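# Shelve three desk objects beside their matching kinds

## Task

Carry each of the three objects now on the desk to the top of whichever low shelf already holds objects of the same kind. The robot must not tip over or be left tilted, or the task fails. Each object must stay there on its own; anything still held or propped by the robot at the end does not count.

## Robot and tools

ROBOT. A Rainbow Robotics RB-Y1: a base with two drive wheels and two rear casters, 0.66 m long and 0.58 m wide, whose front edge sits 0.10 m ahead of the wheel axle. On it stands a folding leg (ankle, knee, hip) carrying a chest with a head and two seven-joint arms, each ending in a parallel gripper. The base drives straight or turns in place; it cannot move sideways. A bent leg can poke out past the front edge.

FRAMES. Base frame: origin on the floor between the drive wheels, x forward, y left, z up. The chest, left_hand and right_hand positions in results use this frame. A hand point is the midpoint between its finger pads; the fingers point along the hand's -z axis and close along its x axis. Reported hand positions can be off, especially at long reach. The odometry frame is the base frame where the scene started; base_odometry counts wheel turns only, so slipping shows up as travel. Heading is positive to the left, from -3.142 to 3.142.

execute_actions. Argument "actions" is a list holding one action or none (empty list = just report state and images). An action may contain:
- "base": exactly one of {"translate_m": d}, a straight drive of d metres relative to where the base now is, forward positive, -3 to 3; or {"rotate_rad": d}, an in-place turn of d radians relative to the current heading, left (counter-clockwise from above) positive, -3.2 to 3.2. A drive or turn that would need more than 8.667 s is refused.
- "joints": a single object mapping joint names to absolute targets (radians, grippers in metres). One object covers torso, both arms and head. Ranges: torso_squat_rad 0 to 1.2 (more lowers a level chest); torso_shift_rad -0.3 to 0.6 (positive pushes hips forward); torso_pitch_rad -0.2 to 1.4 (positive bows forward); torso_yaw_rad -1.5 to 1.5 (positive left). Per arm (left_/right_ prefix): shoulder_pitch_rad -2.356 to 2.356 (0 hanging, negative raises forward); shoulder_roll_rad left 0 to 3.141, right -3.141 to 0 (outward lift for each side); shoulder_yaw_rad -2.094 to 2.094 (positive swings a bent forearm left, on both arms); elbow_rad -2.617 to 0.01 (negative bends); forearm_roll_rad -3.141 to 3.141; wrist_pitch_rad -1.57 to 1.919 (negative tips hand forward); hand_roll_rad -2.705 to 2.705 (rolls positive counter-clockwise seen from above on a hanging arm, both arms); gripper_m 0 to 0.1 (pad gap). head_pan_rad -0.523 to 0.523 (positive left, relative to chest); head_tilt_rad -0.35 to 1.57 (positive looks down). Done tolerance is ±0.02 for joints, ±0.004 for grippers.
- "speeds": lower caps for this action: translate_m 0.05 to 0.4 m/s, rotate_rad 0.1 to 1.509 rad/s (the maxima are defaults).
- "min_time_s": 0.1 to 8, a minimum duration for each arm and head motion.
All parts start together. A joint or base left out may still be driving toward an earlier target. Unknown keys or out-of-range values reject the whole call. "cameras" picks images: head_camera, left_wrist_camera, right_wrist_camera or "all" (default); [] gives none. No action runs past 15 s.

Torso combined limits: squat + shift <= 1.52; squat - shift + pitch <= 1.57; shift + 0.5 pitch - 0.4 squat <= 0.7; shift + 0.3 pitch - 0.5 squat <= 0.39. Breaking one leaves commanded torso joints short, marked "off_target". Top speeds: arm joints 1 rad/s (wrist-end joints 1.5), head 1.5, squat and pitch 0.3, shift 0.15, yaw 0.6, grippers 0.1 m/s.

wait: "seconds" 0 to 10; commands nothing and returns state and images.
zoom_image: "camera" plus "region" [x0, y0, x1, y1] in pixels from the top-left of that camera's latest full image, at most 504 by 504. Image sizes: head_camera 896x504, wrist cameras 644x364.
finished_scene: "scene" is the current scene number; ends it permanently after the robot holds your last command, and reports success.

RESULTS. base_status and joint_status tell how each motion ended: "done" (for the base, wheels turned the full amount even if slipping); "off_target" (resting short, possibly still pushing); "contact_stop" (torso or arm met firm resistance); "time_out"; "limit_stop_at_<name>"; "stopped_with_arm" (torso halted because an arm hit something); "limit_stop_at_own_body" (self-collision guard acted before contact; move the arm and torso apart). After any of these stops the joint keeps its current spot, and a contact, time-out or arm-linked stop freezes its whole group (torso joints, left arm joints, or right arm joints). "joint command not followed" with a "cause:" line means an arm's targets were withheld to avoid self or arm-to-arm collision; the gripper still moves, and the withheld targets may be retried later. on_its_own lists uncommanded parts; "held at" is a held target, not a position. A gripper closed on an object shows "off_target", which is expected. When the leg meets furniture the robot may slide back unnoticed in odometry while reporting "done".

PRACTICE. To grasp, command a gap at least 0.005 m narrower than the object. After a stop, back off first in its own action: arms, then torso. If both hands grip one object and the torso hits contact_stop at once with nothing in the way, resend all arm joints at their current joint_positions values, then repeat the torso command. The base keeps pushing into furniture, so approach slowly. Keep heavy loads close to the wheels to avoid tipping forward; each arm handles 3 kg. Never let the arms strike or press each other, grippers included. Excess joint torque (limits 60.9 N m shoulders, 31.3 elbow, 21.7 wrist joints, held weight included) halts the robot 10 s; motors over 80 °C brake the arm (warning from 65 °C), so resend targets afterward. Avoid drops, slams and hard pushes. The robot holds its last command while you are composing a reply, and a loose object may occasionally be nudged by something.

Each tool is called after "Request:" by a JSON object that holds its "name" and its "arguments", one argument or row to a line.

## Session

Request:
{"name": "execute_actions", "arguments": {
  "actions": [
    {"joints":{"torso_pitch_rad":0.5,"head_tilt_rad":0.0,"left_shoulder_pitch_rad":-1.3,"left_shoulder_roll_rad":0.1,"left_elbow_rad":-0.9,"left_wrist_pitch_rad":1.7,"right_shoulder_pitch_rad":-1.3,"right_shoulder_roll_rad":-0.1,"right_elbow_rad":-0.9,"right_wrist_pitch_rad":1.7}}
  ],
  "cameras": ["head_camera"]
}}

Scene clock: 2.50 s.
base_odometry: x=+0.000 y=+0.000 heading=+0.000 (m, m, rad; odometry frame)
base_status: not commanded
joint_positions: torso_squat_rad=+0.350 torso_shift_rad=+0.000 torso_pitch_rad=+0.500 torso_yaw_rad=-0.001 left_shoulder_pitch_rad=-1.300 left_shoulder_roll_rad=+0.100 left_shoulder_yaw_rad=+0.031 left_elbow_rad=-0.900 left_forearm_roll_rad=-0.029 left_wrist_pitch_rad=+1.700 left_hand_roll_rad=+0.044 left_gripper_m=+0.099 right_shoulder_pitch_rad=-1.300 right_shoulder_roll_rad=-0.100 right_shoulder_yaw_rad=-0.038 right_elbow_rad=-0.900 right_forearm_roll_rad=+0.019 right_wrist_pitch_rad=+1.700 right_hand_roll_rad=+0.014 right_gripper_m=+0.100 head_pan_rad=+0.000 head_tilt_rad=+0.000
joint_status: all done
chest: x=-0.0799 y=+0.0009 z=+1.2095 quat_wxyz=(+0.969, -0.001, +0.247, +0.000) (m; base frame)
left_hand: x=+0.4030 y=+0.1237 z=+0.8556 quat_wxyz=(+0.988, +0.069, +0.018, -0.136) (m; base frame)
right_hand: x=+0.4026 y=-0.1214 z=+0.8560 quat_wxyz=(+0.984, -0.063, +0.021, +0.163) (m; base frame)
pictures: head_camera
Images, in order (width x height): head_camera 896x504.

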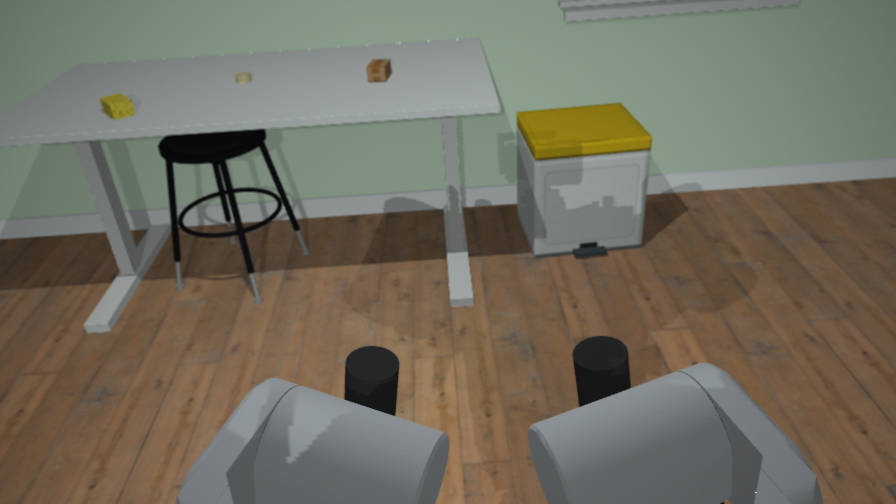

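Request:
{"name": "execute_actions", "arguments": {
  "actions": [
    {"base":{"rotate_rad":-1.6}}
  ],
  "cameras": ["head_camera"]
}}

Request:
{"name": "execute_actions", "arguments": {
  "actions": [
    {"base":{"rotate_rad":-1.2}}
  ],
  "cameras": ["head_camera"]
}}

Request:
{"name": "execute_actions", "arguments": {
  "actions": [
    {"base":{"rotate_rad":-1.2}}
  ],
  "cameras": ["head_camera"]
}}

Scene clock: 9.93 s.
base_odometry: x=+0.000 y=+0.000 heading=-1.600 (m, m, rad; odometry frame)
base_status: done
joint_positions: torso_squat_rad=+0.350 torso_shift_rad=+0.000 torso_pitch_rad=+0.500 torso_yaw_rad=-0.001 left_shoulder_pitch_rad=-1.300 left_shoulder_roll_rad=+0.100 left_shoulder_yaw_rad=+0.031 left_elbow_rad=-0.900 left_forearm_roll_rad=-0.029 left_wrist_pitch_rad=+1.700 left_hand_roll_rad=+0.044 left_gripper_m=+0.099 right_shoulder_pitch_rad=-1.300 right_shoulder_roll_rad=-0.100 right_shoulder_yaw_rad=-0.038 right_elbow_rad=-0.900 right_forearm_roll_rad=+0.019 right_wrist_pitch_rad=+1.700 right_hand_roll_rad=+0.014 right_gripper_m=+0.100 head_pan_rad=+0.000 head_tilt_rad=+0.000
joint_status: not commanded
chest: x=-0.0799 y=+0.0009 z=+1.2095 quat_wxyz=(+0.969, -0.001, +0.247, +0.000) (m; base frame)
left_hand: x=+0.4030 y=+0.1237 z=+0.8556 quat_wxyz=(+0.988, +0.069, +0.018, -0.136) (m; base frame)
right_hand: x=+0.4026 y=-0.1214 z=+0.8560 quat_wxyz=(+0.984, -0.063, +0.021, +0.163) (m; base frame)
pictures: head_camera
Images, in order (width x height): head_camera 896x504.

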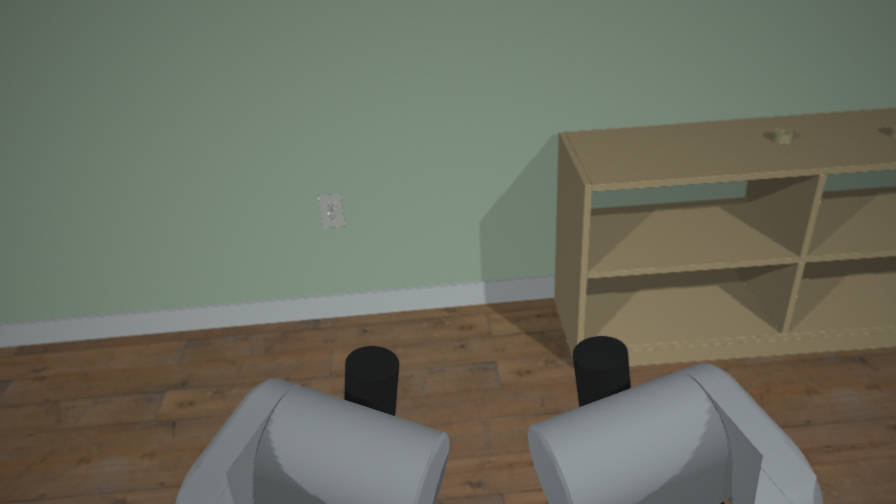

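Scene clock: 13.37 s.
base_odometry: x=+0.000 y=+0.000 heading=-2.799 (m, m, rad; odometry frame)
base_status: done
joint_positions: torso_squat_rad=+0.350 torso_shift_rad=+0.000 torso_pitch_rad=+0.500 torso_yaw_rad=-0.001 left_shoulder_pitch_rad=-1.300 left_shoulder_roll_rad=+0.100 left_shoulder_yaw_rad=+0.031 left_elbow_rad=-0.900 left_forearm_roll_rad=-0.029 left_wrist_pitch_rad=+1.700 left_hand_roll_rad=+0.044 left_gripper_m=+0.099 right_shoulder_pitch_rad=-1.300 right_shoulder_roll_rad=-0.100 right_shoulder_yaw_rad=-0.038 right_elbow_rad=-0.900 right_forearm_roll_rad=+0.019 right_wrist_pitch_rad=+1.700 right_hand_roll_rad=+0.014 right_gripper_m=+0.100 head_pan_rad=+0.000 head_tilt_rad=+0.000
joint_status: not commanded
chest: x=-0.0799 y=+0.0009 z=+1.2095 quat_wxyz=(+0.969, -0.001, +0.247, +0.000) (m; base frame)
left_hand: x=+0.4030 y=+0.1237 z=+0.8556 quat_wxyz=(+0.988, +0.069, +0.018, -0.136) (m; base frame)
right_hand: x=+0.4026 y=-0.1214 z=+0.8560 quat_wxyz=(+0.984, -0.063, +0.021, +0.163) (m; base frame)
pictures: head_camera
Images, in order (width x height): head_camera 896x504.

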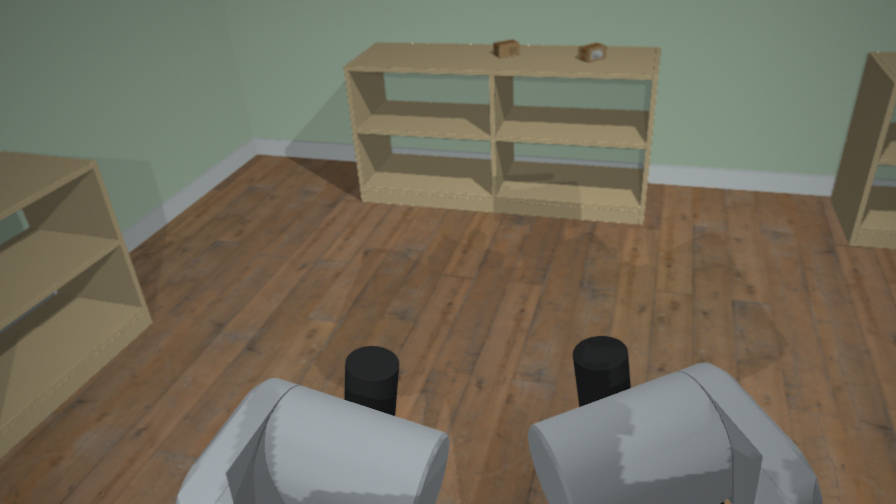

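Scene clock: 16.80 s.
base_odometry: x=+0.000 y=+0.000 heading=+2.285 (m, m, rad; odometry frame)
base_status: done
joint_positions: torso_squat_rad=+0.350 torso_shift_rad=+0.000 torso_pitch_rad=+0.500 torso_yaw_rad=-0.001 left_shoulder_pitch_rad=-1.300 left_shoulder_roll_rad=+0.100 left_shoulder_yaw_rad=+0.031 left_elbow_rad=-0.900 left_forearm_roll_rad=-0.029 left_wrist_pitch_rad=+1.700 left_hand_roll_rad=+0.044 left_gripper_m=+0.099 right_shoulder_pitch_rad=-1.300 right_shoulder_roll_rad=-0.100 right_shoulder_yaw_rad=-0.038 right_elbow_rad=-0.900 right_forearm_roll_rad=+0.019 right_wrist_pitch_rad=+1.700 right_hand_roll_rad=+0.014 right_gripper_m=+0.100 head_pan_rad=+0.000 head_tilt_rad=+0.000
joint_status: not commanded
chest: x=-0.0799 y=+0.0009 z=+1.2095 quat_wxyz=(+0.969, -0.001, +0.247, +0.000) (m; base frame)
left_hand: x=+0.4030 y=+0.1237 z=+0.8556 quat_wxyz=(+0.988, +0.069, +0.018, -0.136) (m; base frame)
right_hand: x=+0.4026 y=-0.1214 z=+0.8560 quat_wxyz=(+0.984, -0.063, +0.021, +0.163) (m; base frame)
pictures: head_camera
Images, in order (width x height): head_camera 896x504.

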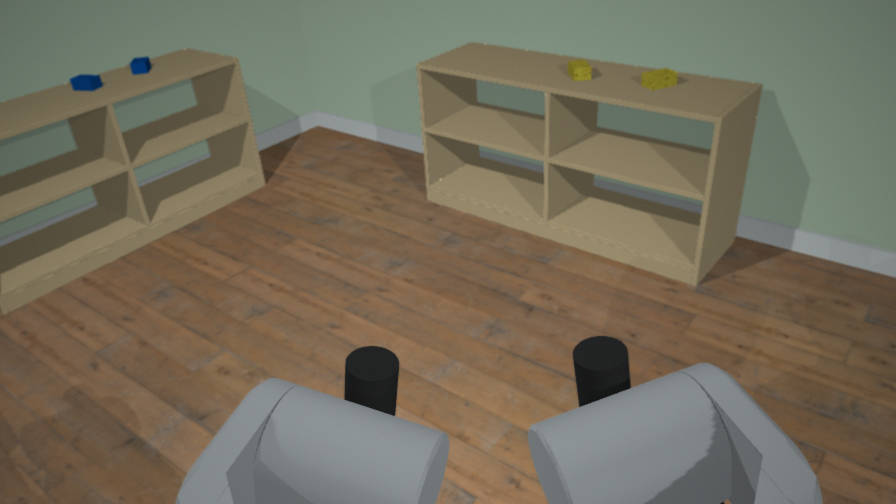

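Request:
{"name": "execute_actions", "arguments": {
  "actions": [
    {"base":{"rotate_rad":-2.1}}
  ],
  "cameras": ["head_camera"]
}}

Scene clock: 23.87 s.
base_odometry: x=+0.000 y=+0.000 heading=+0.185 (m, m, rad; odometry frame)
base_status: done
joint_positions: torso_squat_rad=+0.350 torso_shift_rad=+0.000 torso_pitch_rad=+0.500 torso_yaw_rad=-0.001 left_shoulder_pitch_rad=-1.300 left_shoulder_roll_rad=+0.100 left_shoulder_yaw_rad=+0.031 left_elbow_rad=-0.900 left_forearm_roll_rad=-0.029 left_wrist_pitch_rad=+1.700 left_hand_roll_rad=+0.044 left_gripper_m=+0.099 right_shoulder_pitch_rad=-1.300 right_shoulder_roll_rad=-0.100 right_shoulder_yaw_rad=-0.038 right_elbow_rad=-0.900 right_forearm_roll_rad=+0.019 right_wrist_pitch_rad=+1.700 right_hand_roll_rad=+0.014 right_gripper_m=+0.100 head_pan_rad=+0.000 head_tilt_rad=+0.000
joint_status: not commanded
chest: x=-0.0799 y=+0.0009 z=+1.2095 quat_wxyz=(+0.969, -0.001, +0.247, +0.000) (m; base frame)
left_hand: x=+0.4030 y=+0.1237 z=+0.8556 quat_wxyz=(+0.988, +0.069, +0.018, -0.136) (m; base frame)
right_hand: x=+0.4026 y=-0.1214 z=+0.8560 quat_wxyz=(+0.984, -0.063, +0.021, +0.163) (m; base frame)
pictures: head_camera
Images, in order (width x height): head_camera 896x504.

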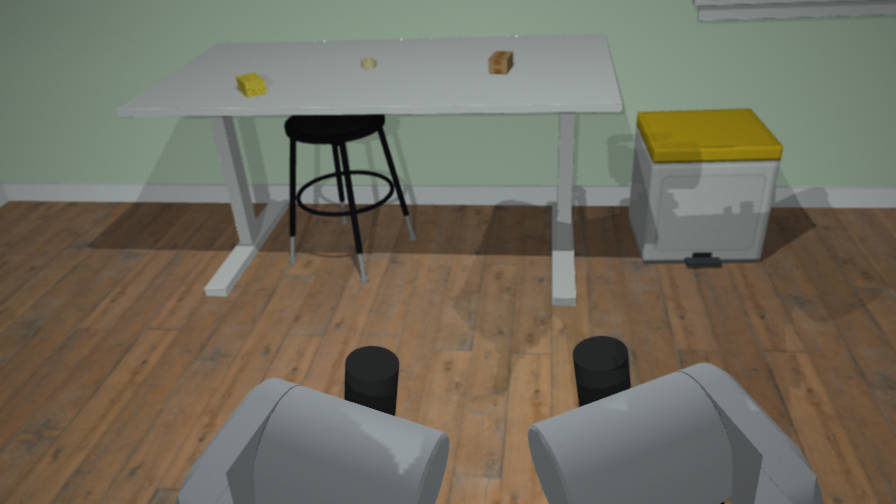

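Request:
{"name": "execute_actions", "arguments": {
  "actions": [
    {"base":{"translate_m":1.8},"joints":{"head_tilt_rad":0.3}}
  ],
  "cameras": ["head_camera"]
}}

Scene clock: 34.07 s.
base_odometry: x=+1.769 y=+0.332 heading=+0.186 (m, m, rad; odometry frame)
base_status: done
joint_positions: torso_squat_rad=+0.350 torso_shift_rad=+0.000 torso_pitch_rad=+0.500 torso_yaw_rad=-0.001 left_shoulder_pitch_rad=-1.300 left_shoulder_roll_rad=+0.100 left_shoulder_yaw_rad=+0.031 left_elbow_rad=-0.900 left_forearm_roll_rad=-0.029 left_wrist_pitch_rad=+1.700 left_hand_roll_rad=+0.044 left_gripper_m=+0.099 right_shoulder_pitch_rad=-1.300 right_shoulder_roll_rad=-0.100 right_shoulder_yaw_rad=-0.038 right_elbow_rad=-0.900 right_forearm_roll_rad=+0.019 right_wrist_pitch_rad=+1.700 right_hand_roll_rad=+0.014 right_gripper_m=+0.100 head_pan_rad=+0.000 head_tilt_rad=+0.300
joint_status: all done
chest: x=-0.0799 y=+0.0009 z=+1.2095 quat_wxyz=(+0.969, -0.001, +0.247, +0.000) (m; base frame)
left_hand: x=+0.4030 y=+0.1237 z=+0.8556 quat_wxyz=(+0.988, +0.069, +0.018, -0.136) (m; base frame)
right_hand: x=+0.4025 y=-0.1214 z=+0.8560 quat_wxyz=(+0.984, -0.063, +0.021, +0.163) (m; base frame)
pictures: head_camera
Images, in order (width x height): head_camera 896x504.

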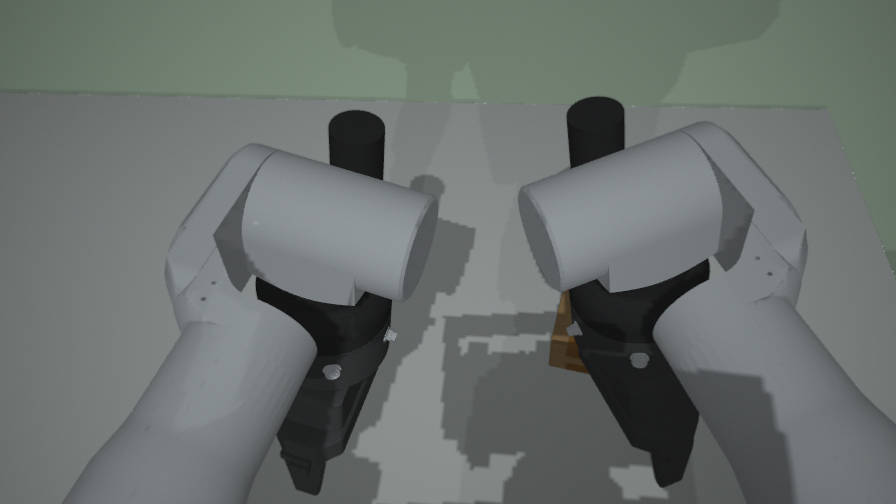

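Request:
{"name": "execute_actions", "arguments": {
  "actions": [],
  "cameras": ["left_wrist_camera","right_wrist_camera"]
}}

Scene clock: 35.27 s.
base_odometry: x=+1.769 y=+0.332 heading=+0.186 (m, m, rad; odometry frame)
base_status: done
joint_positions: torso_squat_rad=+0.350 torso_shift_rad=+0.000 torso_pitch_rad=+0.500 torso_yaw_rad=-0.001 left_shoulder_pitch_rad=-1.300 left_shoulder_roll_rad=+0.100 left_shoulder_yaw_rad=+0.031 left_elbow_rad=-0.900 left_forearm_roll_rad=-0.029 left_wrist_pitch_rad=+1.700 left_hand_roll_rad=+0.044 left_gripper_m=+0.099 right_shoulder_pitch_rad=-1.300 right_shoulder_roll_rad=-0.100 right_shoulder_yaw_rad=-0.038 right_elbow_rad=-0.900 right_forearm_roll_rad=+0.019 right_wrist_pitch_rad=+1.700 right_hand_roll_rad=+0.014 right_gripper_m=+0.100 head_pan_rad=+0.000 head_tilt_rad=+0.300
joint_status: all done
chest: x=-0.0799 y=+0.0009 z=+1.2095 quat_wxyz=(+0.969, -0.001, +0.247, +0.000) (m; base frame)
left_hand: x=+0.4030 y=+0.1237 z=+0.8556 quat_wxyz=(+0.988, +0.069, +0.018, -0.136) (m; base frame)
right_hand: x=+0.4025 y=-0.1214 z=+0.8560 quat_wxyz=(+0.984, -0.063, +0.021, +0.163) (m; base frame)
pictures: left_wrist_camera, right_wrist_camera
Images, in order (width x height): left_wrist_camera 644x364, right_wrist_camera 644x364.

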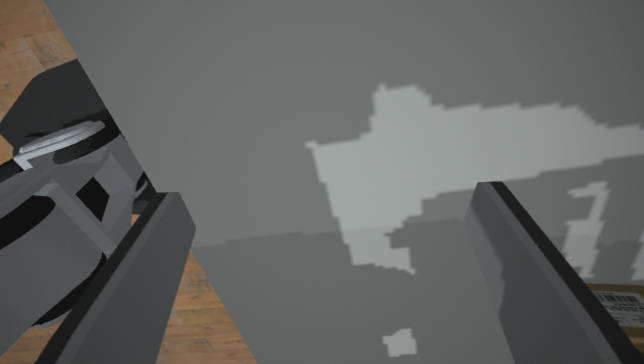

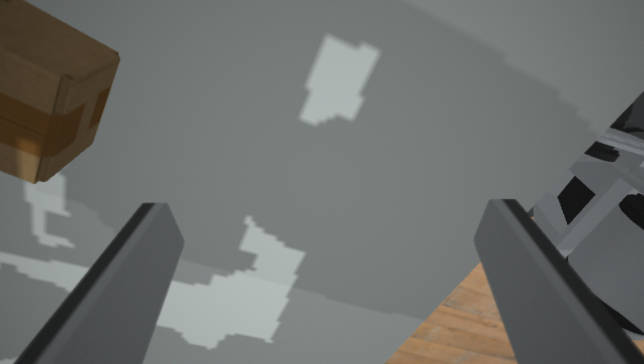

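Request:
{"name": "execute_actions", "arguments": {
  "actions": [
    {"base":{"translate_m":0.14},"speeds":{"translate_m":0.15}}
  ],
  "cameras": ["right_wrist_camera"]
}}

Scene clock: 38.83 s.
base_odometry: x=+1.907 y=+0.358 heading=+0.186 (m, m, rad; odometry frame)
base_status: done
joint_positions: torso_squat_rad=+0.350 torso_shift_rad=+0.000 torso_pitch_rad=+0.500 torso_yaw_rad=-0.001 left_shoulder_pitch_rad=-1.300 left_shoulder_roll_rad=+0.100 left_shoulder_yaw_rad=+0.031 left_elbow_rad=-0.900 left_forearm_roll_rad=-0.029 left_wrist_pitch_rad=+1.700 left_hand_roll_rad=+0.044 left_gripper_m=+0.099 right_shoulder_pitch_rad=-1.300 right_shoulder_roll_rad=-0.100 right_shoulder_yaw_rad=-0.038 right_elbow_rad=-0.900 right_forearm_roll_rad=+0.019 right_wrist_pitch_rad=+1.700 right_hand_roll_rad=+0.014 right_gripper_m=+0.100 head_pan_rad=+0.000 head_tilt_rad=+0.300
joint_status: not commanded
chest: x=-0.0799 y=+0.0009 z=+1.2095 quat_wxyz=(+0.969, -0.001, +0.247, +0.000) (m; base frame)
left_hand: x=+0.4030 y=+0.1237 z=+0.8556 quat_wxyz=(+0.988, +0.069, +0.018, -0.136) (m; base frame)
right_hand: x=+0.4025 y=-0.1214 z=+0.8560 quat_wxyz=(+0.984, -0.063, +0.021, +0.163) (m; base frame)
pictures: right_wrist_camera
Images, in order (width x height): right_wrist_camera 644x364.

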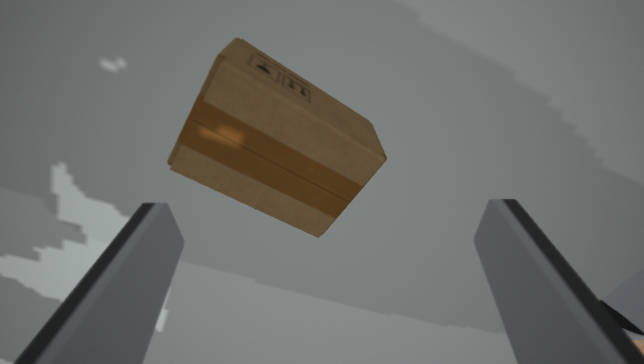

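Request:
{"name": "execute_actions", "arguments": {
  "actions": [
    {"base":{"translate_m":0.02},"joints":{"right_hand_roll_rad":-1.1}}
  ],
  "cameras": ["right_wrist_camera"]
}}

Scene clock: 45.67 s.
base_odometry: x=+1.927 y=+0.361 heading=+0.186 (m, m, rad; odometry frame)
base_status: done
joint_positions: torso_squat_rad=+0.350 torso_shift_rad=+0.000 torso_pitch_rad=+0.500 torso_yaw_rad=-0.001 left_shoulder_pitch_rad=-1.300 left_shoulder_roll_rad=+0.100 left_shoulder_yaw_rad=+0.031 left_elbow_rad=-0.900 left_forearm_roll_rad=-0.029 left_wrist_pitch_rad=+1.700 left_hand_roll_rad=+0.044 left_gripper_m=+0.099 right_shoulder_pitch_rad=-1.300 right_shoulder_roll_rad=-0.100 right_shoulder_yaw_rad=-0.038 right_elbow_rad=-0.900 right_forearm_roll_rad=+0.019 right_wrist_pitch_rad=+1.700 right_hand_roll_rad=-1.100 right_gripper_m=+0.100 head_pan_rad=+0.000 head_tilt_rad=+0.300
joint_status: all done
chest: x=-0.0798 y=+0.0009 z=+1.2095 quat_wxyz=(+0.969, -0.001, +0.247, +0.000) (m; base frame)
left_hand: x=+0.4030 y=+0.1237 z=+0.8555 quat_wxyz=(+0.988, +0.069, +0.018, -0.136) (m; base frame)
right_hand: x=+0.4026 y=-0.1214 z=+0.8559 quat_wxyz=(+0.922, -0.065, -0.015, -0.382) (m; base frame)
pictures: right_wrist_camera
Images, in order (width x height): right_wrist_camera 644x364.

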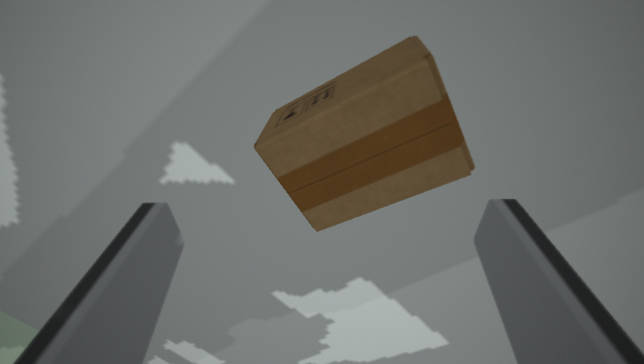

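Request:
{"name": "execute_actions", "arguments": {
  "actions": [
    {"joints":{"right_hand_roll_rad":-2.25}}
  ],
  "cameras": ["right_wrist_camera"]
}}

Scene clock: 49.17 s.
base_odometry: x=+1.927 y=+0.361 heading=+0.186 (m, m, rad; odometry frame)
base_status: not commanded
joint_positions: torso_squat_rad=+0.350 torso_shift_rad=+0.000 torso_pitch_rad=+0.500 torso_yaw_rad=-0.001 left_shoulder_pitch_rad=-1.300 left_shoulder_roll_rad=+0.100 left_shoulder_yaw_rad=+0.031 left_elbow_rad=-0.900 left_forearm_roll_rad=-0.029 left_wrist_pitch_rad=+1.700 left_hand_roll_rad=+0.044 left_gripper_m=+0.099 right_shoulder_pitch_rad=-1.300 right_shoulder_roll_rad=-0.100 right_shoulder_yaw_rad=-0.038 right_elbow_rad=-0.900 right_forearm_roll_rad=+0.019 right_wrist_pitch_rad=+1.700 right_hand_roll_rad=-2.250 right_gripper_m=+0.100 head_pan_rad=+0.000 head_tilt_rad=+0.300
joint_status: all done
chest: x=-0.0798 y=+0.0009 z=+1.2095 quat_wxyz=(+0.969, -0.001, +0.247, +0.000) (m; base frame)
left_hand: x=+0.4030 y=+0.1237 z=+0.8555 quat_wxyz=(+0.988, +0.069, +0.018, -0.136) (m; base frame)
right_hand: x=+0.4026 y=-0.1214 z=+0.8559 quat_wxyz=(+0.566, -0.046, -0.048, -0.822) (m; base frame)
pictures: right_wrist_camera
Images, in order (width x height): right_wrist_camera 644x364.

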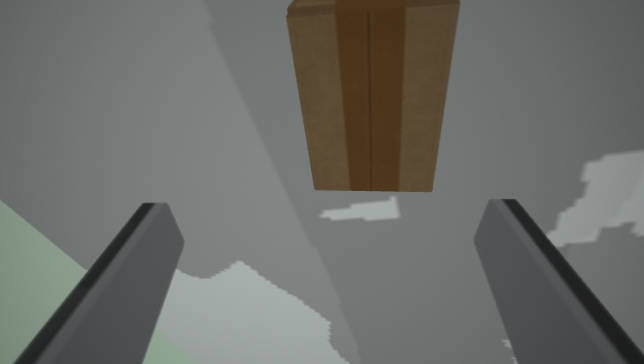

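Request:
{"name": "execute_actions", "arguments": {
  "actions": [
    {"joints":{"right_shoulder_pitch_rad":-1.1,"right_wrist_pitch_rad":1.48,"torso_yaw_rad":0.08}}
  ],
  "cameras": ["right_wrist_camera"]
}}

Scene clock: 52.73 s.
base_odometry: x=+1.927 y=+0.361 heading=+0.186 (m, m, rad; odometry frame)
base_status: not commanded
joint_positions: torso_squat_rad=+0.350 torso_shift_rad=+0.000 torso_pitch_rad=+0.500 torso_yaw_rad=+0.080 left_shoulder_pitch_rad=-1.300 left_shoulder_roll_rad=+0.100 left_shoulder_yaw_rad=+0.031 left_elbow_rad=-0.900 left_forearm_roll_rad=-0.029 left_wrist_pitch_rad=+1.700 left_hand_roll_rad=+0.044 left_gripper_m=+0.099 right_shoulder_pitch_rad=-1.100 right_shoulder_roll_rad=-0.100 right_shoulder_yaw_rad=-0.038 right_elbow_rad=-0.900 right_forearm_roll_rad=+0.019 right_wrist_pitch_rad=+1.480 right_hand_roll_rad=-2.250 right_gripper_m=+0.100 head_pan_rad=+0.000 head_tilt_rad=+0.300
joint_status: all done
chest: x=-0.0799 y=+0.0009 z=+1.2095 quat_wxyz=(+0.968, +0.009, +0.247, +0.039) (m; base frame)
left_hand: x=+0.3926 y=+0.1713 z=+0.8612 quat_wxyz=(+0.991, +0.087, +0.023, -0.101) (m; base frame)
right_hand: x=+0.3769 y=-0.0989 z=+0.7655 quat_wxyz=(+0.580, -0.017, -0.025, -0.814) (m; base frame)
pictures: right_wrist_camera
Images, in order (width x height): right_wrist_camera 644x364.

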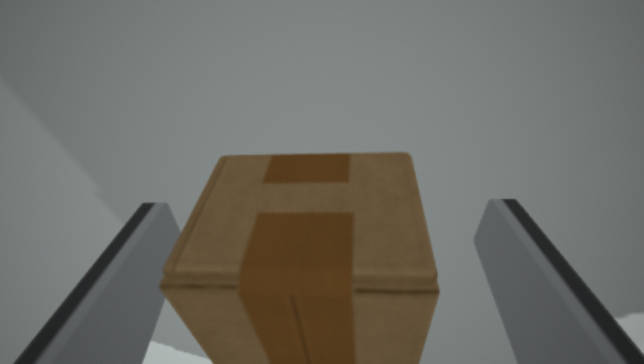

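Request:
{"name": "execute_actions", "arguments": {
  "actions": [
    {"joints":{"right_gripper_m":0.02}}
  ],
  "cameras": []
}}

Request:
{"name": "execute_actions", "arguments": {
  "actions": [
    {"joints":{"right_shoulder_pitch_rad":-1.3,"right_wrist_pitch_rad":1.7,"torso_yaw_rad":0.25}}
  ],
  "cameras": ["left_wrist_camera"]
}}

Scene clock: 56.03 s.
base_odometry: x=+1.927 y=+0.361 heading=+0.186 (m, m, rad; odometry frame)
base_status: not commanded
joint_positions: torso_squat_rad=+0.350 torso_shift_rad=+0.000 torso_pitch_rad=+0.500 torso_yaw_rad=+0.080 left_shoulder_pitch_rad=-1.300 left_shoulder_roll_rad=+0.100 left_shoulder_yaw_rad=+0.031 left_elbow_rad=-0.900 left_forearm_roll_rad=-0.029 left_wrist_pitch_rad=+1.700 left_hand_roll_rad=+0.044 left_gripper_m=+0.099 right_shoulder_pitch_rad=-1.100 right_shoulder_roll_rad=-0.100 right_shoulder_yaw_rad=-0.038 right_elbow_rad=-0.900 right_forearm_roll_rad=+0.019 right_wrist_pitch_rad=+1.480 right_hand_roll_rad=-2.250 right_gripper_m=+0.061 head_pan_rad=+0.000 head_tilt_rad=+0.300
joint_status: right_gripper_m off_target (ended at +0.061, target +0.020)
chest: x=-0.0799 y=+0.0009 z=+1.2095 quat_wxyz=(+0.968, +0.009, +0.247, +0.039) (m; base frame)
left_hand: x=+0.3926 y=+0.1713 z=+0.8612 quat_wxyz=(+0.991, +0.087, +0.023, -0.101) (m; base frame)
right_hand: x=+0.3769 y=-0.0989 z=+0.7655 quat_wxyz=(+0.580, -0.017, -0.025, -0.814) (m; base frame)
pictures: none
No camera images: the call's "cameras" was empty. Leave "cameras" out to get every camera's image.

Scene clock: 57.13 s.
base_odometry: x=+1.927 y=+0.361 heading=+0.186 (m, m, rad; odometry frame)
base_status: not commanded
joint_positions: torso_squat_rad=+0.350 torso_shift_rad=+0.000 torso_pitch_rad=+0.500 torso_yaw_rad=+0.250 left_shoulder_pitch_rad=-1.300 left_shoulder_roll_rad=+0.100 left_shoulder_yaw_rad=+0.031 left_elbow_rad=-0.900 left_forearm_roll_rad=-0.029 left_wrist_pitch_rad=+1.700 left_hand_roll_rad=+0.044 left_gripper_m=+0.099 right_shoulder_pitch_rad=-1.300 right_shoulder_roll_rad=-0.100 right_shoulder_yaw_rad=-0.038 right_elbow_rad=-0.900 right_forearm_roll_rad=+0.019 right_wrist_pitch_rad=+1.700 right_hand_roll_rad=-2.250 right_gripper_m=+0.061 head_pan_rad=+0.000 head_tilt_rad=+0.300
joint_status: all done
chest: x=-0.0799 y=+0.0009 z=+1.2095 quat_wxyz=(+0.961, +0.030, +0.246, +0.121) (m; base frame)
left_hand: x=+0.3598 y=+0.2672 z=+0.8789 quat_wxyz=(+0.991, +0.125, +0.034, -0.026) (m; base frame)
right_hand: x=+0.4128 y=+0.0295 z=+0.8501 quat_wxyz=(+0.654, -0.006, -0.003, -0.756) (m; base frame)
pictures: left_wrist_camera
Images, in order (width x height): left_wrist_camera 644x364.

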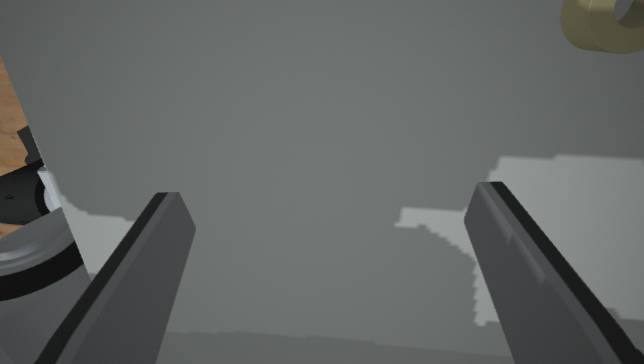

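Request:
{"name": "execute_actions", "arguments": {
  "actions": [
    {"base":{"translate_m":0.13},"speeds":{"translate_m":0.15},"joints":{"torso_yaw_rad":0.32}}
  ],
  "cameras": ["left_wrist_camera"]
}}

Scene clock: 62.10 s.
base_odometry: x=+2.054 y=+0.384 heading=+0.185 (m, m, rad; odometry frame)
base_status: done
joint_positions: torso_squat_rad=+0.350 torso_shift_rad=+0.000 torso_pitch_rad=+0.500 torso_yaw_rad=+0.320 left_shoulder_pitch_rad=-1.300 left_shoulder_roll_rad=+0.100 left_shoulder_yaw_rad=+0.031 left_elbow_rad=-0.900 left_forearm_roll_rad=-0.029 left_wrist_pitch_rad=+1.700 left_hand_roll_rad=+0.044 left_gripper_m=+0.099 right_shoulder_pitch_rad=-1.300 right_shoulder_roll_rad=-0.100 right_shoulder_yaw_rad=-0.038 right_elbow_rad=-0.900 right_forearm_roll_rad=+0.019 right_wrist_pitch_rad=+1.700 right_hand_roll_rad=-2.250 right_gripper_m=+0.061 head_pan_rad=-0.001 head_tilt_rad=+0.300
joint_status: all done
chest: x=-0.0799 y=+0.0009 z=+1.2095 quat_wxyz=(+0.957, +0.039, +0.244, +0.154) (m; base frame)
left_hand: x=+0.3423 y=+0.3045 z=+0.8885 quat_wxyz=(+0.989, +0.141, +0.038, +0.005) (m; base frame)
right_hand: x=+0.4096 y=+0.0716 z=+0.8516 quat_wxyz=(+0.677, +0.004, +0.009, -0.736) (m; base frame)
pictures: left_wrist_camera
Images, in order (width x height): left_wrist_camera 644x364.

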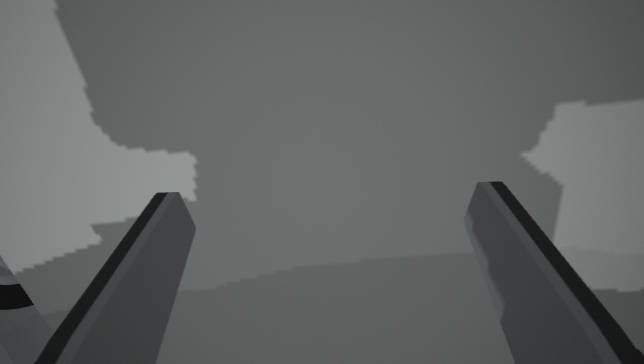

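Tape not visible; check head view.

Request:
{"name": "execute_actions", "arguments": {
  "actions": [
    {"joints":{"head_tilt_rad":0.5,"head_pan_rad":0.2}}
  ],
  "cameras": ["head_camera"]
}}

Scene clock: 64.13 s.
base_odometry: x=+2.054 y=+0.384 heading=+0.185 (m, m, rad; odometry frame)
base_status: not commanded
joint_positions: torso_squat_rad=+0.350 torso_shift_rad=+0.000 torso_pitch_rad=+0.500 torso_yaw_rad=+0.320 left_shoulder_pitch_rad=-1.300 left_shoulder_roll_rad=+0.100 left_shoulder_yaw_rad=+0.031 left_elbow_rad=-0.900 left_forearm_roll_rad=-0.029 left_wrist_pitch_rad=+1.700 left_hand_roll_rad=+0.044 left_gripper_m=+0.099 right_shoulder_pitch_rad=-1.300 right_shoulder_roll_rad=-0.100 right_shoulder_yaw_rad=-0.038 right_elbow_rad=-0.900 right_forearm_roll_rad=+0.019 right_wrist_pitch_rad=+1.700 right_hand_roll_rad=-2.250 right_gripper_m=+0.061 head_pan_rad=+0.200 head_tilt_rad=+0.500
joint_status: all done
chest: x=-0.0799 y=+0.0009 z=+1.2095 quat_wxyz=(+0.957, +0.039, +0.244, +0.154) (m; base frame)
left_hand: x=+0.3423 y=+0.3045 z=+0.8885 quat_wxyz=(+0.989, +0.141, +0.038, +0.005) (m; base frame)
right_hand: x=+0.4096 y=+0.0716 z=+0.8516 quat_wxyz=(+0.677, +0.004, +0.009, -0.736) (m; base frame)
pictures: head_camera
Images, in order (width x height): head_camera 896x504.

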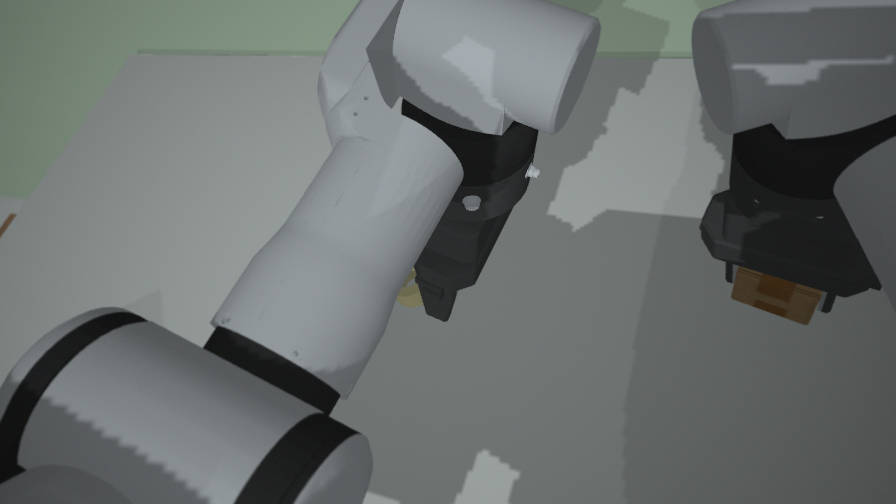

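Request:
{"name": "execute_actions", "arguments": {
  "actions": [
    {"joints":{"torso_yaw_rad":0.5}}
  ],
  "cameras": ["left_wrist_camera"]
}}

Scene clock: 67.10 s.
base_odometry: x=+2.054 y=+0.384 heading=+0.185 (m, m, rad; odometry frame)
base_status: not commanded
joint_positions: torso_squat_rad=+0.350 torso_shift_rad=+0.000 torso_pitch_rad=+0.500 torso_yaw_rad=+0.500 left_shoulder_pitch_rad=-1.300 left_shoulder_roll_rad=+0.100 left_shoulder_yaw_rad=+0.031 left_elbow_rad=-0.900 left_forearm_roll_rad=-0.029 left_wrist_pitch_rad=+1.700 left_hand_roll_rad=+0.044 left_gripper_m=+0.099 right_shoulder_pitch_rad=-1.300 right_shoulder_roll_rad=-0.100 right_shoulder_yaw_rad=-0.038 right_elbow_rad=-0.900 right_forearm_roll_rad=+0.019 right_wrist_pitch_rad=+1.700 right_hand_roll_rad=-2.250 right_gripper_m=+0.061 head_pan_rad=+0.200 head_tilt_rad=+0.500
joint_status: all done
chest: x=-0.0799 y=+0.0009 z=+1.2095 quat_wxyz=(+0.939, +0.060, +0.240, +0.240) (m; base frame)
left_hand: x=+0.2871 y=+0.3936 z=+0.9185 quat_wxyz=(+0.979, +0.180, +0.049, +0.085) (m; base frame)
right_hand: x=+0.3898 y=+0.1781 z=+0.8622 quat_wxyz=(+0.732, +0.033, +0.041, -0.679) (m; base frame)
pictures: left_wrist_camera
Images, in order (width x height): left_wrist_camera 644x364.

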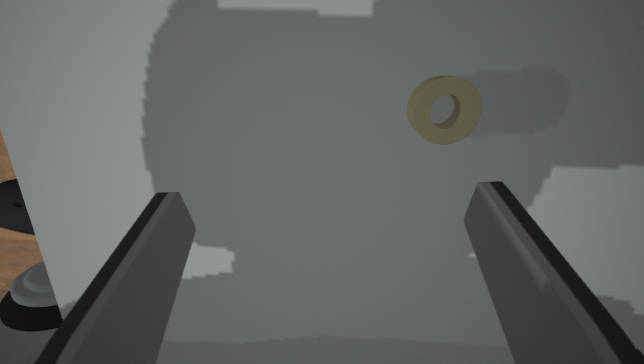

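Request:
{"name": "execute_actions", "arguments": {
  "actions": [
    {"base":{"translate_m":0.1},"speeds":{"translate_m":0.15},"joints":{"left_shoulder_pitch_rad":-1.1,"left_wrist_pitch_rad":1.48}}
  ],
  "cameras": ["left_wrist_camera"]
}}

Scene clock: 71.47 s.
base_odometry: x=+2.152 y=+0.402 heading=+0.182 (m, m, rad; odometry frame)
base_status: done
joint_positions: torso_squat_rad=+0.350 torso_shift_rad=+0.000 torso_pitch_rad=+0.500 torso_yaw_rad=+0.500 left_shoulder_pitch_rad=-1.100 left_shoulder_roll_rad=+0.100 left_shoulder_yaw_rad=+0.031 left_elbow_rad=-0.900 left_forearm_roll_rad=-0.029 left_wrist_pitch_rad=+1.480 left_hand_roll_rad=+0.044 left_gripper_m=+0.099 right_shoulder_pitch_rad=-1.300 right_shoulder_roll_rad=-0.100 right_shoulder_yaw_rad=-0.038 right_elbow_rad=-0.900 right_forearm_roll_rad=+0.019 right_wrist_pitch_rad=+1.700 right_hand_roll_rad=-2.250 right_gripper_m=+0.061 head_pan_rad=+0.200 head_tilt_rad=+0.500
joint_status: all done
chest: x=-0.0799 y=+0.0009 z=+1.2095 quat_wxyz=(+0.939, +0.060, +0.240, +0.240) (m; base frame)
left_hand: x=+0.2405 y=+0.4215 z=+0.8394 quat_wxyz=(+0.980, +0.168, +0.033, +0.101) (m; base frame)
right_hand: x=+0.3899 y=+0.1780 z=+0.8622 quat_wxyz=(+0.732, +0.033, +0.041, -0.679) (m; base frame)
pictures: left_wrist_camera
Images, in order (width x height): left_wrist_camera 644x364.

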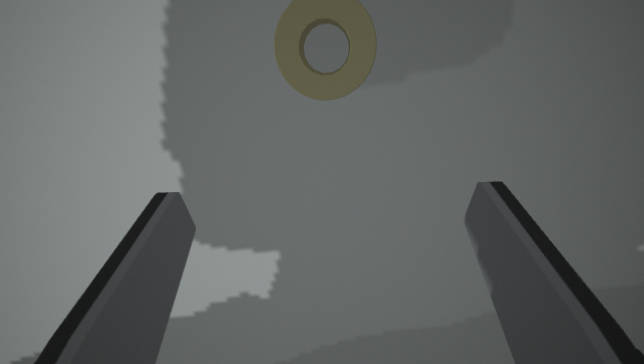

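Request:
{"name": "execute_actions", "arguments": {
  "actions": [
    {"base":{"translate_m":0.08},"speeds":{"translate_m":0.15},"joints":{"left_shoulder_pitch_rad":-0.95,"left_wrist_pitch_rad":1.33,"torso_yaw_rad":0.62}}
  ],
  "cameras": ["left_wrist_camera"]
}}

Scene clock: 74.70 s.
base_odometry: x=+2.229 y=+0.416 heading=+0.182 (m, m, rad; odometry frame)
base_status: done
joint_positions: torso_squat_rad=+0.350 torso_shift_rad=-0.002 torso_pitch_rad=+0.498 torso_yaw_rad=+0.620 left_shoulder_pitch_rad=-0.950 left_shoulder_roll_rad=+0.100 left_shoulder_yaw_rad=+0.031 left_elbow_rad=-0.900 left_forearm_roll_rad=-0.029 left_wrist_pitch_rad=+1.330 left_hand_roll_rad=+0.044 left_gripper_m=+0.099 right_shoulder_pitch_rad=-1.300 right_shoulder_roll_rad=-0.100 right_shoulder_yaw_rad=-0.038 right_elbow_rad=-0.900 right_forearm_roll_rad=+0.019 right_wrist_pitch_rad=+1.700 right_hand_roll_rad=-2.250 right_gripper_m=+0.061 head_pan_rad=+0.200 head_tilt_rad=+0.500
joint_status: all done
chest: x=-0.0813 y=+0.0007 z=+1.2097 quat_wxyz=(+0.923, +0.075, +0.235, +0.296) (m; base frame)
left_hand: x=+0.1427 y=+0.4866 z=+0.8136 quat_wxyz=(+0.967, +0.188, +0.032, +0.168) (m; base frame)
right_hand: x=+0.3667 y=+0.2459 z=+0.8753 quat_wxyz=(+0.766, +0.052, +0.062, -0.638) (m; base frame)
pictures: left_wrist_camera
Images, in order (width x height): left_wrist_camera 644x364.

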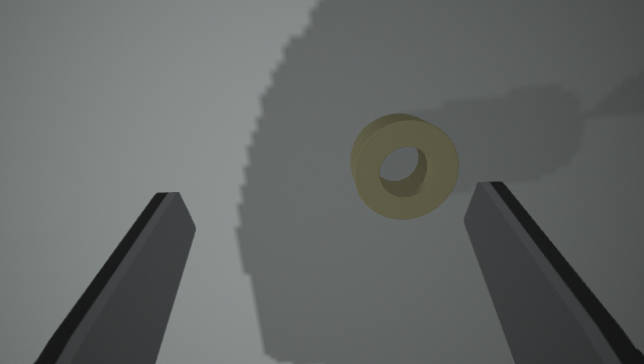

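Request:
{"name": "execute_actions", "arguments": {
  "actions": [
    {"joints":{"left_elbow_rad":-0.72,"left_wrist_pitch_rad":1.17}}
  ],
  "cameras": ["left_wrist_camera"]
}}

Scene clock: 78.00 s.
base_odometry: x=+2.229 y=+0.416 heading=+0.182 (m, m, rad; odometry frame)
base_status: not commanded
joint_positions: torso_squat_rad=+0.350 torso_shift_rad=-0.002 torso_pitch_rad=+0.498 torso_yaw_rad=+0.620 left_shoulder_pitch_rad=-0.950 left_shoulder_roll_rad=+0.100 left_shoulder_yaw_rad=+0.031 left_elbow_rad=-0.720 left_forearm_roll_rad=-0.029 left_wrist_pitch_rad=+1.170 left_hand_roll_rad=+0.044 left_gripper_m=+0.099 right_shoulder_pitch_rad=-1.300 right_shoulder_roll_rad=-0.100 right_shoulder_yaw_rad=-0.038 right_elbow_rad=-0.900 right_forearm_roll_rad=+0.019 right_wrist_pitch_rad=+1.700 right_hand_roll_rad=-2.250 right_gripper_m=+0.061 head_pan_rad=+0.200 head_tilt_rad=+0.500
joint_status: all done
chest: x=-0.0813 y=+0.0007 z=+1.2097 quat_wxyz=(+0.923, +0.075, +0.235, +0.296) (m; base frame)
left_hand: x=+0.1143 y=+0.4924 z=+0.7748 quat_wxyz=(+0.967, +0.186, +0.042, +0.168) (m; base frame)
right_hand: x=+0.3667 y=+0.2459 z=+0.8753 quat_wxyz=(+0.766, +0.052, +0.062, -0.638) (m; base frame)
pictures: left_wrist_camera
Images, in order (width x height): left_wrist_camera 644x364.

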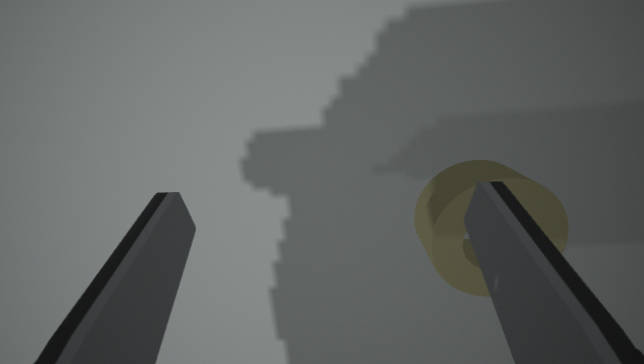

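Request:
{"name": "execute_actions", "arguments": {
  "actions": [
    {"base":{"translate_m":0.06},"speeds":{"translate_m":0.1}}
  ],
  "cameras": ["left_wrist_camera"]
}}

Scene clock: 81.63 s.
base_odometry: x=+2.287 y=+0.427 heading=+0.183 (m, m, rad; odometry frame)
base_status: done
joint_positions: torso_squat_rad=+0.350 torso_shift_rad=-0.002 torso_pitch_rad=+0.498 torso_yaw_rad=+0.620 left_shoulder_pitch_rad=-0.950 left_shoulder_roll_rad=+0.100 left_shoulder_yaw_rad=+0.031 left_elbow_rad=-0.720 left_forearm_roll_rad=-0.029 left_wrist_pitch_rad=+1.170 left_hand_roll_rad=+0.044 left_gripper_m=+0.099 right_shoulder_pitch_rad=-1.300 right_shoulder_roll_rad=-0.100 right_shoulder_yaw_rad=-0.038 right_elbow_rad=-0.900 right_forearm_roll_rad=+0.019 right_wrist_pitch_rad=+1.700 right_hand_roll_rad=-2.250 right_gripper_m=+0.061 head_pan_rad=+0.200 head_tilt_rad=+0.500
joint_status: not commanded
chest: x=-0.0813 y=+0.0007 z=+1.2097 quat_wxyz=(+0.923, +0.075, +0.235, +0.296) (m; base frame)
left_hand: x=+0.1143 y=+0.4924 z=+0.7748 quat_wxyz=(+0.967, +0.186, +0.042, +0.168) (m; base frame)
right_hand: x=+0.3667 y=+0.2459 z=+0.8753 quat_wxyz=(+0.766, +0.052, +0.062, -0.638) (m; base frame)
pictures: left_wrist_camera
Images, in order (width x height): left_wrist_camera 644x364.

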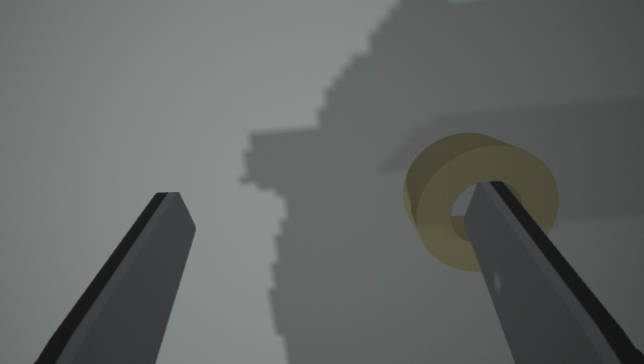

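Request:
{"name": "execute_actions", "arguments": {
  "actions": [
    {"joints":{"left_shoulder_pitch_rad":-1.12,"left_elbow_rad":-0.55,"left_wrist_pitch_rad":1.17}}
  ],
  "cameras": ["left_wrist_camera"]
}}

Scene clock: 85.57 s.
base_odometry: x=+2.287 y=+0.427 heading=+0.183 (m, m, rad; odometry frame)
base_status: not commanded
joint_positions: torso_squat_rad=+0.350 torso_shift_rad=-0.002 torso_pitch_rad=+0.498 torso_yaw_rad=+0.620 left_shoulder_pitch_rad=-1.120 left_shoulder_roll_rad=+0.100 left_shoulder_yaw_rad=+0.031 left_elbow_rad=-0.550 left_forearm_roll_rad=-0.029 left_wrist_pitch_rad=+1.170 left_hand_roll_rad=+0.044 left_gripper_m=+0.099 right_shoulder_pitch_rad=-1.300 right_shoulder_roll_rad=-0.100 right_shoulder_yaw_rad=-0.038 right_elbow_rad=-0.900 right_forearm_roll_rad=+0.019 right_wrist_pitch_rad=+1.700 right_hand_roll_rad=-2.250 right_gripper_m=+0.061 head_pan_rad=+0.200 head_tilt_rad=+0.500
joint_status: all done
chest: x=-0.0813 y=+0.0007 z=+1.2097 quat_wxyz=(+0.923, +0.075, +0.235, +0.296) (m; base frame)
left_hand: x=+0.1526 y=+0.4893 z=+0.7961 quat_wxyz=(+0.969, +0.193, +0.049, +0.149) (m; base frame)
right_hand: x=+0.3667 y=+0.2459 z=+0.8753 quat_wxyz=(+0.766, +0.052, +0.062, -0.638) (m; base frame)
pictures: left_wrist_camera
Images, in order (width x height): left_wrist_camera 644x364.

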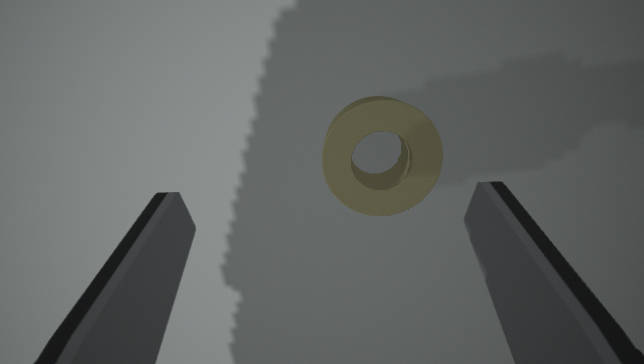

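Request:
{"name": "execute_actions", "arguments": {
  "actions": [
    {"joints":{"left_shoulder_pitch_rad":-1.17,"left_elbow_rad":-0.38,"left_wrist_pitch_rad":1.05}}
  ],
  "cameras": ["left_wrist_camera"]
}}

Scene clock: 90.27 s.
base_odometry: x=+2.287 y=+0.427 heading=+0.183 (m, m, rad; odometry frame)
base_status: not commanded
joint_positions: torso_squat_rad=+0.350 torso_shift_rad=-0.002 torso_pitch_rad=+0.498 torso_yaw_rad=+0.620 left_shoulder_pitch_rad=-1.170 left_shoulder_roll_rad=+0.100 left_shoulder_yaw_rad=+0.031 left_elbow_rad=-0.380 left_forearm_roll_rad=-0.029 left_wrist_pitch_rad=+1.050 left_hand_roll_rad=+0.044 left_gripper_m=+0.099 right_shoulder_pitch_rad=-1.300 right_shoulder_roll_rad=-0.100 right_shoulder_yaw_rad=-0.038 right_elbow_rad=-0.900 right_forearm_roll_rad=+0.019 right_wrist_pitch_rad=+1.700 right_hand_roll_rad=-2.250 right_gripper_m=+0.061 head_pan_rad=+0.200 head_tilt_rad=+0.500
joint_status: all done
chest: x=-0.0813 y=+0.0007 z=+1.2097 quat_wxyz=(+0.923, +0.075, +0.235, +0.296) (m; base frame)
left_hand: x=+0.1428 y=+0.4918 z=+0.7803 quat_wxyz=(+0.969, +0.195, +0.052, +0.142) (m; base frame)
right_hand: x=+0.3667 y=+0.2459 z=+0.8753 quat_wxyz=(+0.766, +0.052, +0.062, -0.638) (m; base frame)
pictures: left_wrist_camera
Images, in order (width x height): left_wrist_camera 644x364.

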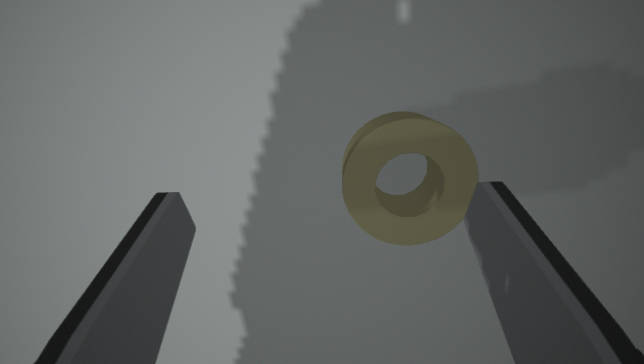

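Request:
{"name": "execute_actions", "arguments": {
  "actions": [
    {"joints":{"torso_pitch_rad":0.57,"left_wrist_pitch_rad":0.98}}
  ],
  "cameras": ["left_wrist_camera"]
}}

Scene clock: 93.13 s.
base_odometry: x=+2.287 y=+0.427 heading=+0.183 (m, m, rad; odometry frame)
base_status: not commanded
joint_positions: torso_squat_rad=+0.350 torso_shift_rad=-0.002 torso_pitch_rad=+0.568 torso_yaw_rad=+0.620 left_shoulder_pitch_rad=-1.170 left_shoulder_roll_rad=+0.100 left_shoulder_yaw_rad=+0.031 left_elbow_rad=-0.380 left_forearm_roll_rad=-0.029 left_wrist_pitch_rad=+0.980 left_hand_roll_rad=+0.044 left_gripper_m=+0.099 right_shoulder_pitch_rad=-1.300 right_shoulder_roll_rad=-0.100 right_shoulder_yaw_rad=-0.038 right_elbow_rad=-0.900 right_forearm_roll_rad=+0.019 right_wrist_pitch_rad=+1.700 right_hand_roll_rad=-2.250 right_gripper_m=+0.061 head_pan_rad=+0.200 head_tilt_rad=+0.500
joint_status: all done
chest: x=-0.0626 y=+0.0007 z=+1.1987 quat_wxyz=(+0.914, +0.085, +0.267, +0.293) (m; base frame)
left_hand: x=+0.1465 y=+0.4957 z=+0.7531 quat_wxyz=(+0.969, +0.203, +0.051, +0.128) (m; base frame)
right_hand: x=+0.3609 y=+0.2459 z=+0.8337 quat_wxyz=(+0.763, +0.030, +0.089, -0.639) (m; base frame)
pictures: left_wrist_camera
Images, in order (width x height): left_wrist_camera 644x364.

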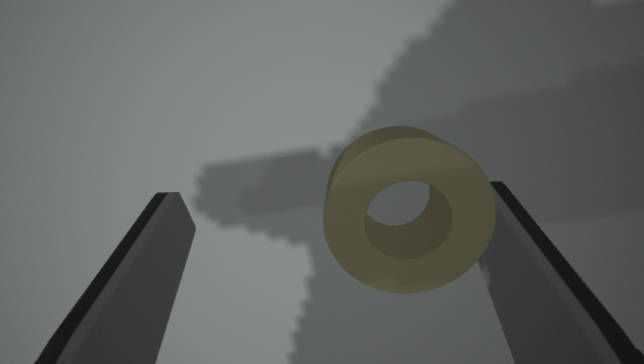

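Between the fingers and low. Close.

Request:
{"name": "execute_actions", "arguments": {
  "actions": [
    {"joints":{"left_gripper_m":0.01}}
  ],
  "cameras": []
}}

Request:
{"name": "execute_actions", "arguments": {
  "actions": [
    {"joints":{"left_shoulder_pitch_rad":-1.4,"left_wrist_pitch_rad":1.2}}
  ],
  "cameras": ["left_wrist_camera"]
}}

Scene clock: 96.33 s.
base_odometry: x=+2.287 y=+0.427 heading=+0.183 (m, m, rad; odometry frame)
base_status: not commanded
joint_positions: torso_squat_rad=+0.350 torso_shift_rad=-0.002 torso_pitch_rad=+0.568 torso_yaw_rad=+0.620 left_shoulder_pitch_rad=-1.170 left_shoulder_roll_rad=+0.100 left_shoulder_yaw_rad=+0.031 left_elbow_rad=-0.380 left_forearm_roll_rad=-0.029 left_wrist_pitch_rad=+0.980 left_hand_roll_rad=+0.044 left_gripper_m=+0.049 right_shoulder_pitch_rad=-1.300 right_shoulder_roll_rad=-0.100 right_shoulder_yaw_rad=-0.038 right_elbow_rad=-0.900 right_forearm_roll_rad=+0.019 right_wrist_pitch_rad=+1.700 right_hand_roll_rad=-2.250 right_gripper_m=+0.061 head_pan_rad=+0.200 head_tilt_rad=+0.500
joint_status: left_gripper_m off_target (ended at +0.049, target +0.010)
chest: x=-0.0626 y=+0.0007 z=+1.1987 quat_wxyz=(+0.914, +0.085, +0.267, +0.293) (m; base frame)
left_hand: x=+0.1465 y=+0.4957 z=+0.7531 quat_wxyz=(+0.969, +0.203, +0.051, +0.128) (m; base frame)
right_hand: x=+0.3609 y=+0.2459 z=+0.8337 quat_wxyz=(+0.763, +0.030, +0.089, -0.639) (m; base frame)
pictures: none
No camera images: the call's "cameras" was empty. Leave "cameras" out to get every camera's image.

Scene clock: 97.20 s.
base_odometry: x=+2.287 y=+0.427 heading=+0.183 (m, m, rad; odometry frame)
base_status: not commanded
joint_positions: torso_squat_rad=+0.350 torso_shift_rad=-0.002 torso_pitch_rad=+0.568 torso_yaw_rad=+0.620 left_shoulder_pitch_rad=-1.400 left_shoulder_roll_rad=+0.100 left_shoulder_yaw_rad=+0.031 left_elbow_rad=-0.380 left_forearm_roll_rad=-0.029 left_wrist_pitch_rad=+1.200 left_hand_roll_rad=+0.044 left_gripper_m=+0.049 right_shoulder_pitch_rad=-1.300 right_shoulder_roll_rad=-0.100 right_shoulder_yaw_rad=-0.038 right_elbow_rad=-0.900 right_forearm_roll_rad=+0.019 right_wrist_pitch_rad=+1.700 right_hand_roll_rad=-2.250 right_gripper_m=+0.061 head_pan_rad=+0.200 head_tilt_rad=+0.500
joint_status: all done
chest: x=-0.0626 y=+0.0006 z=+1.1987 quat_wxyz=(+0.914, +0.085, +0.267, +0.293) (m; base frame)
left_hand: x=+0.2341 y=+0.4769 z=+0.8327 quat_wxyz=(+0.968, +0.219, +0.055, +0.107) (m; base frame)
right_hand: x=+0.3609 y=+0.2459 z=+0.8337 quat_wxyz=(+0.763, +0.030, +0.089, -0.639) (m; base frame)
pictures: left_wrist_camera
Images, in order (width x height): left_wrist_camera 644x364.

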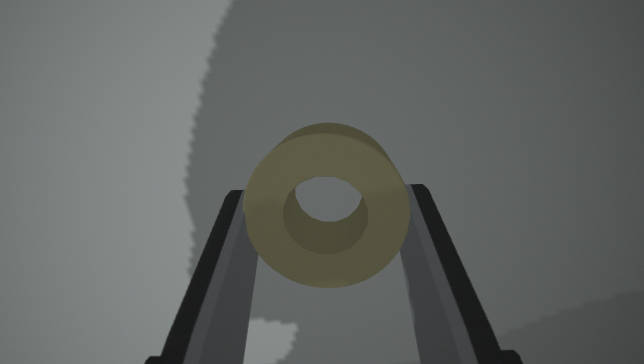

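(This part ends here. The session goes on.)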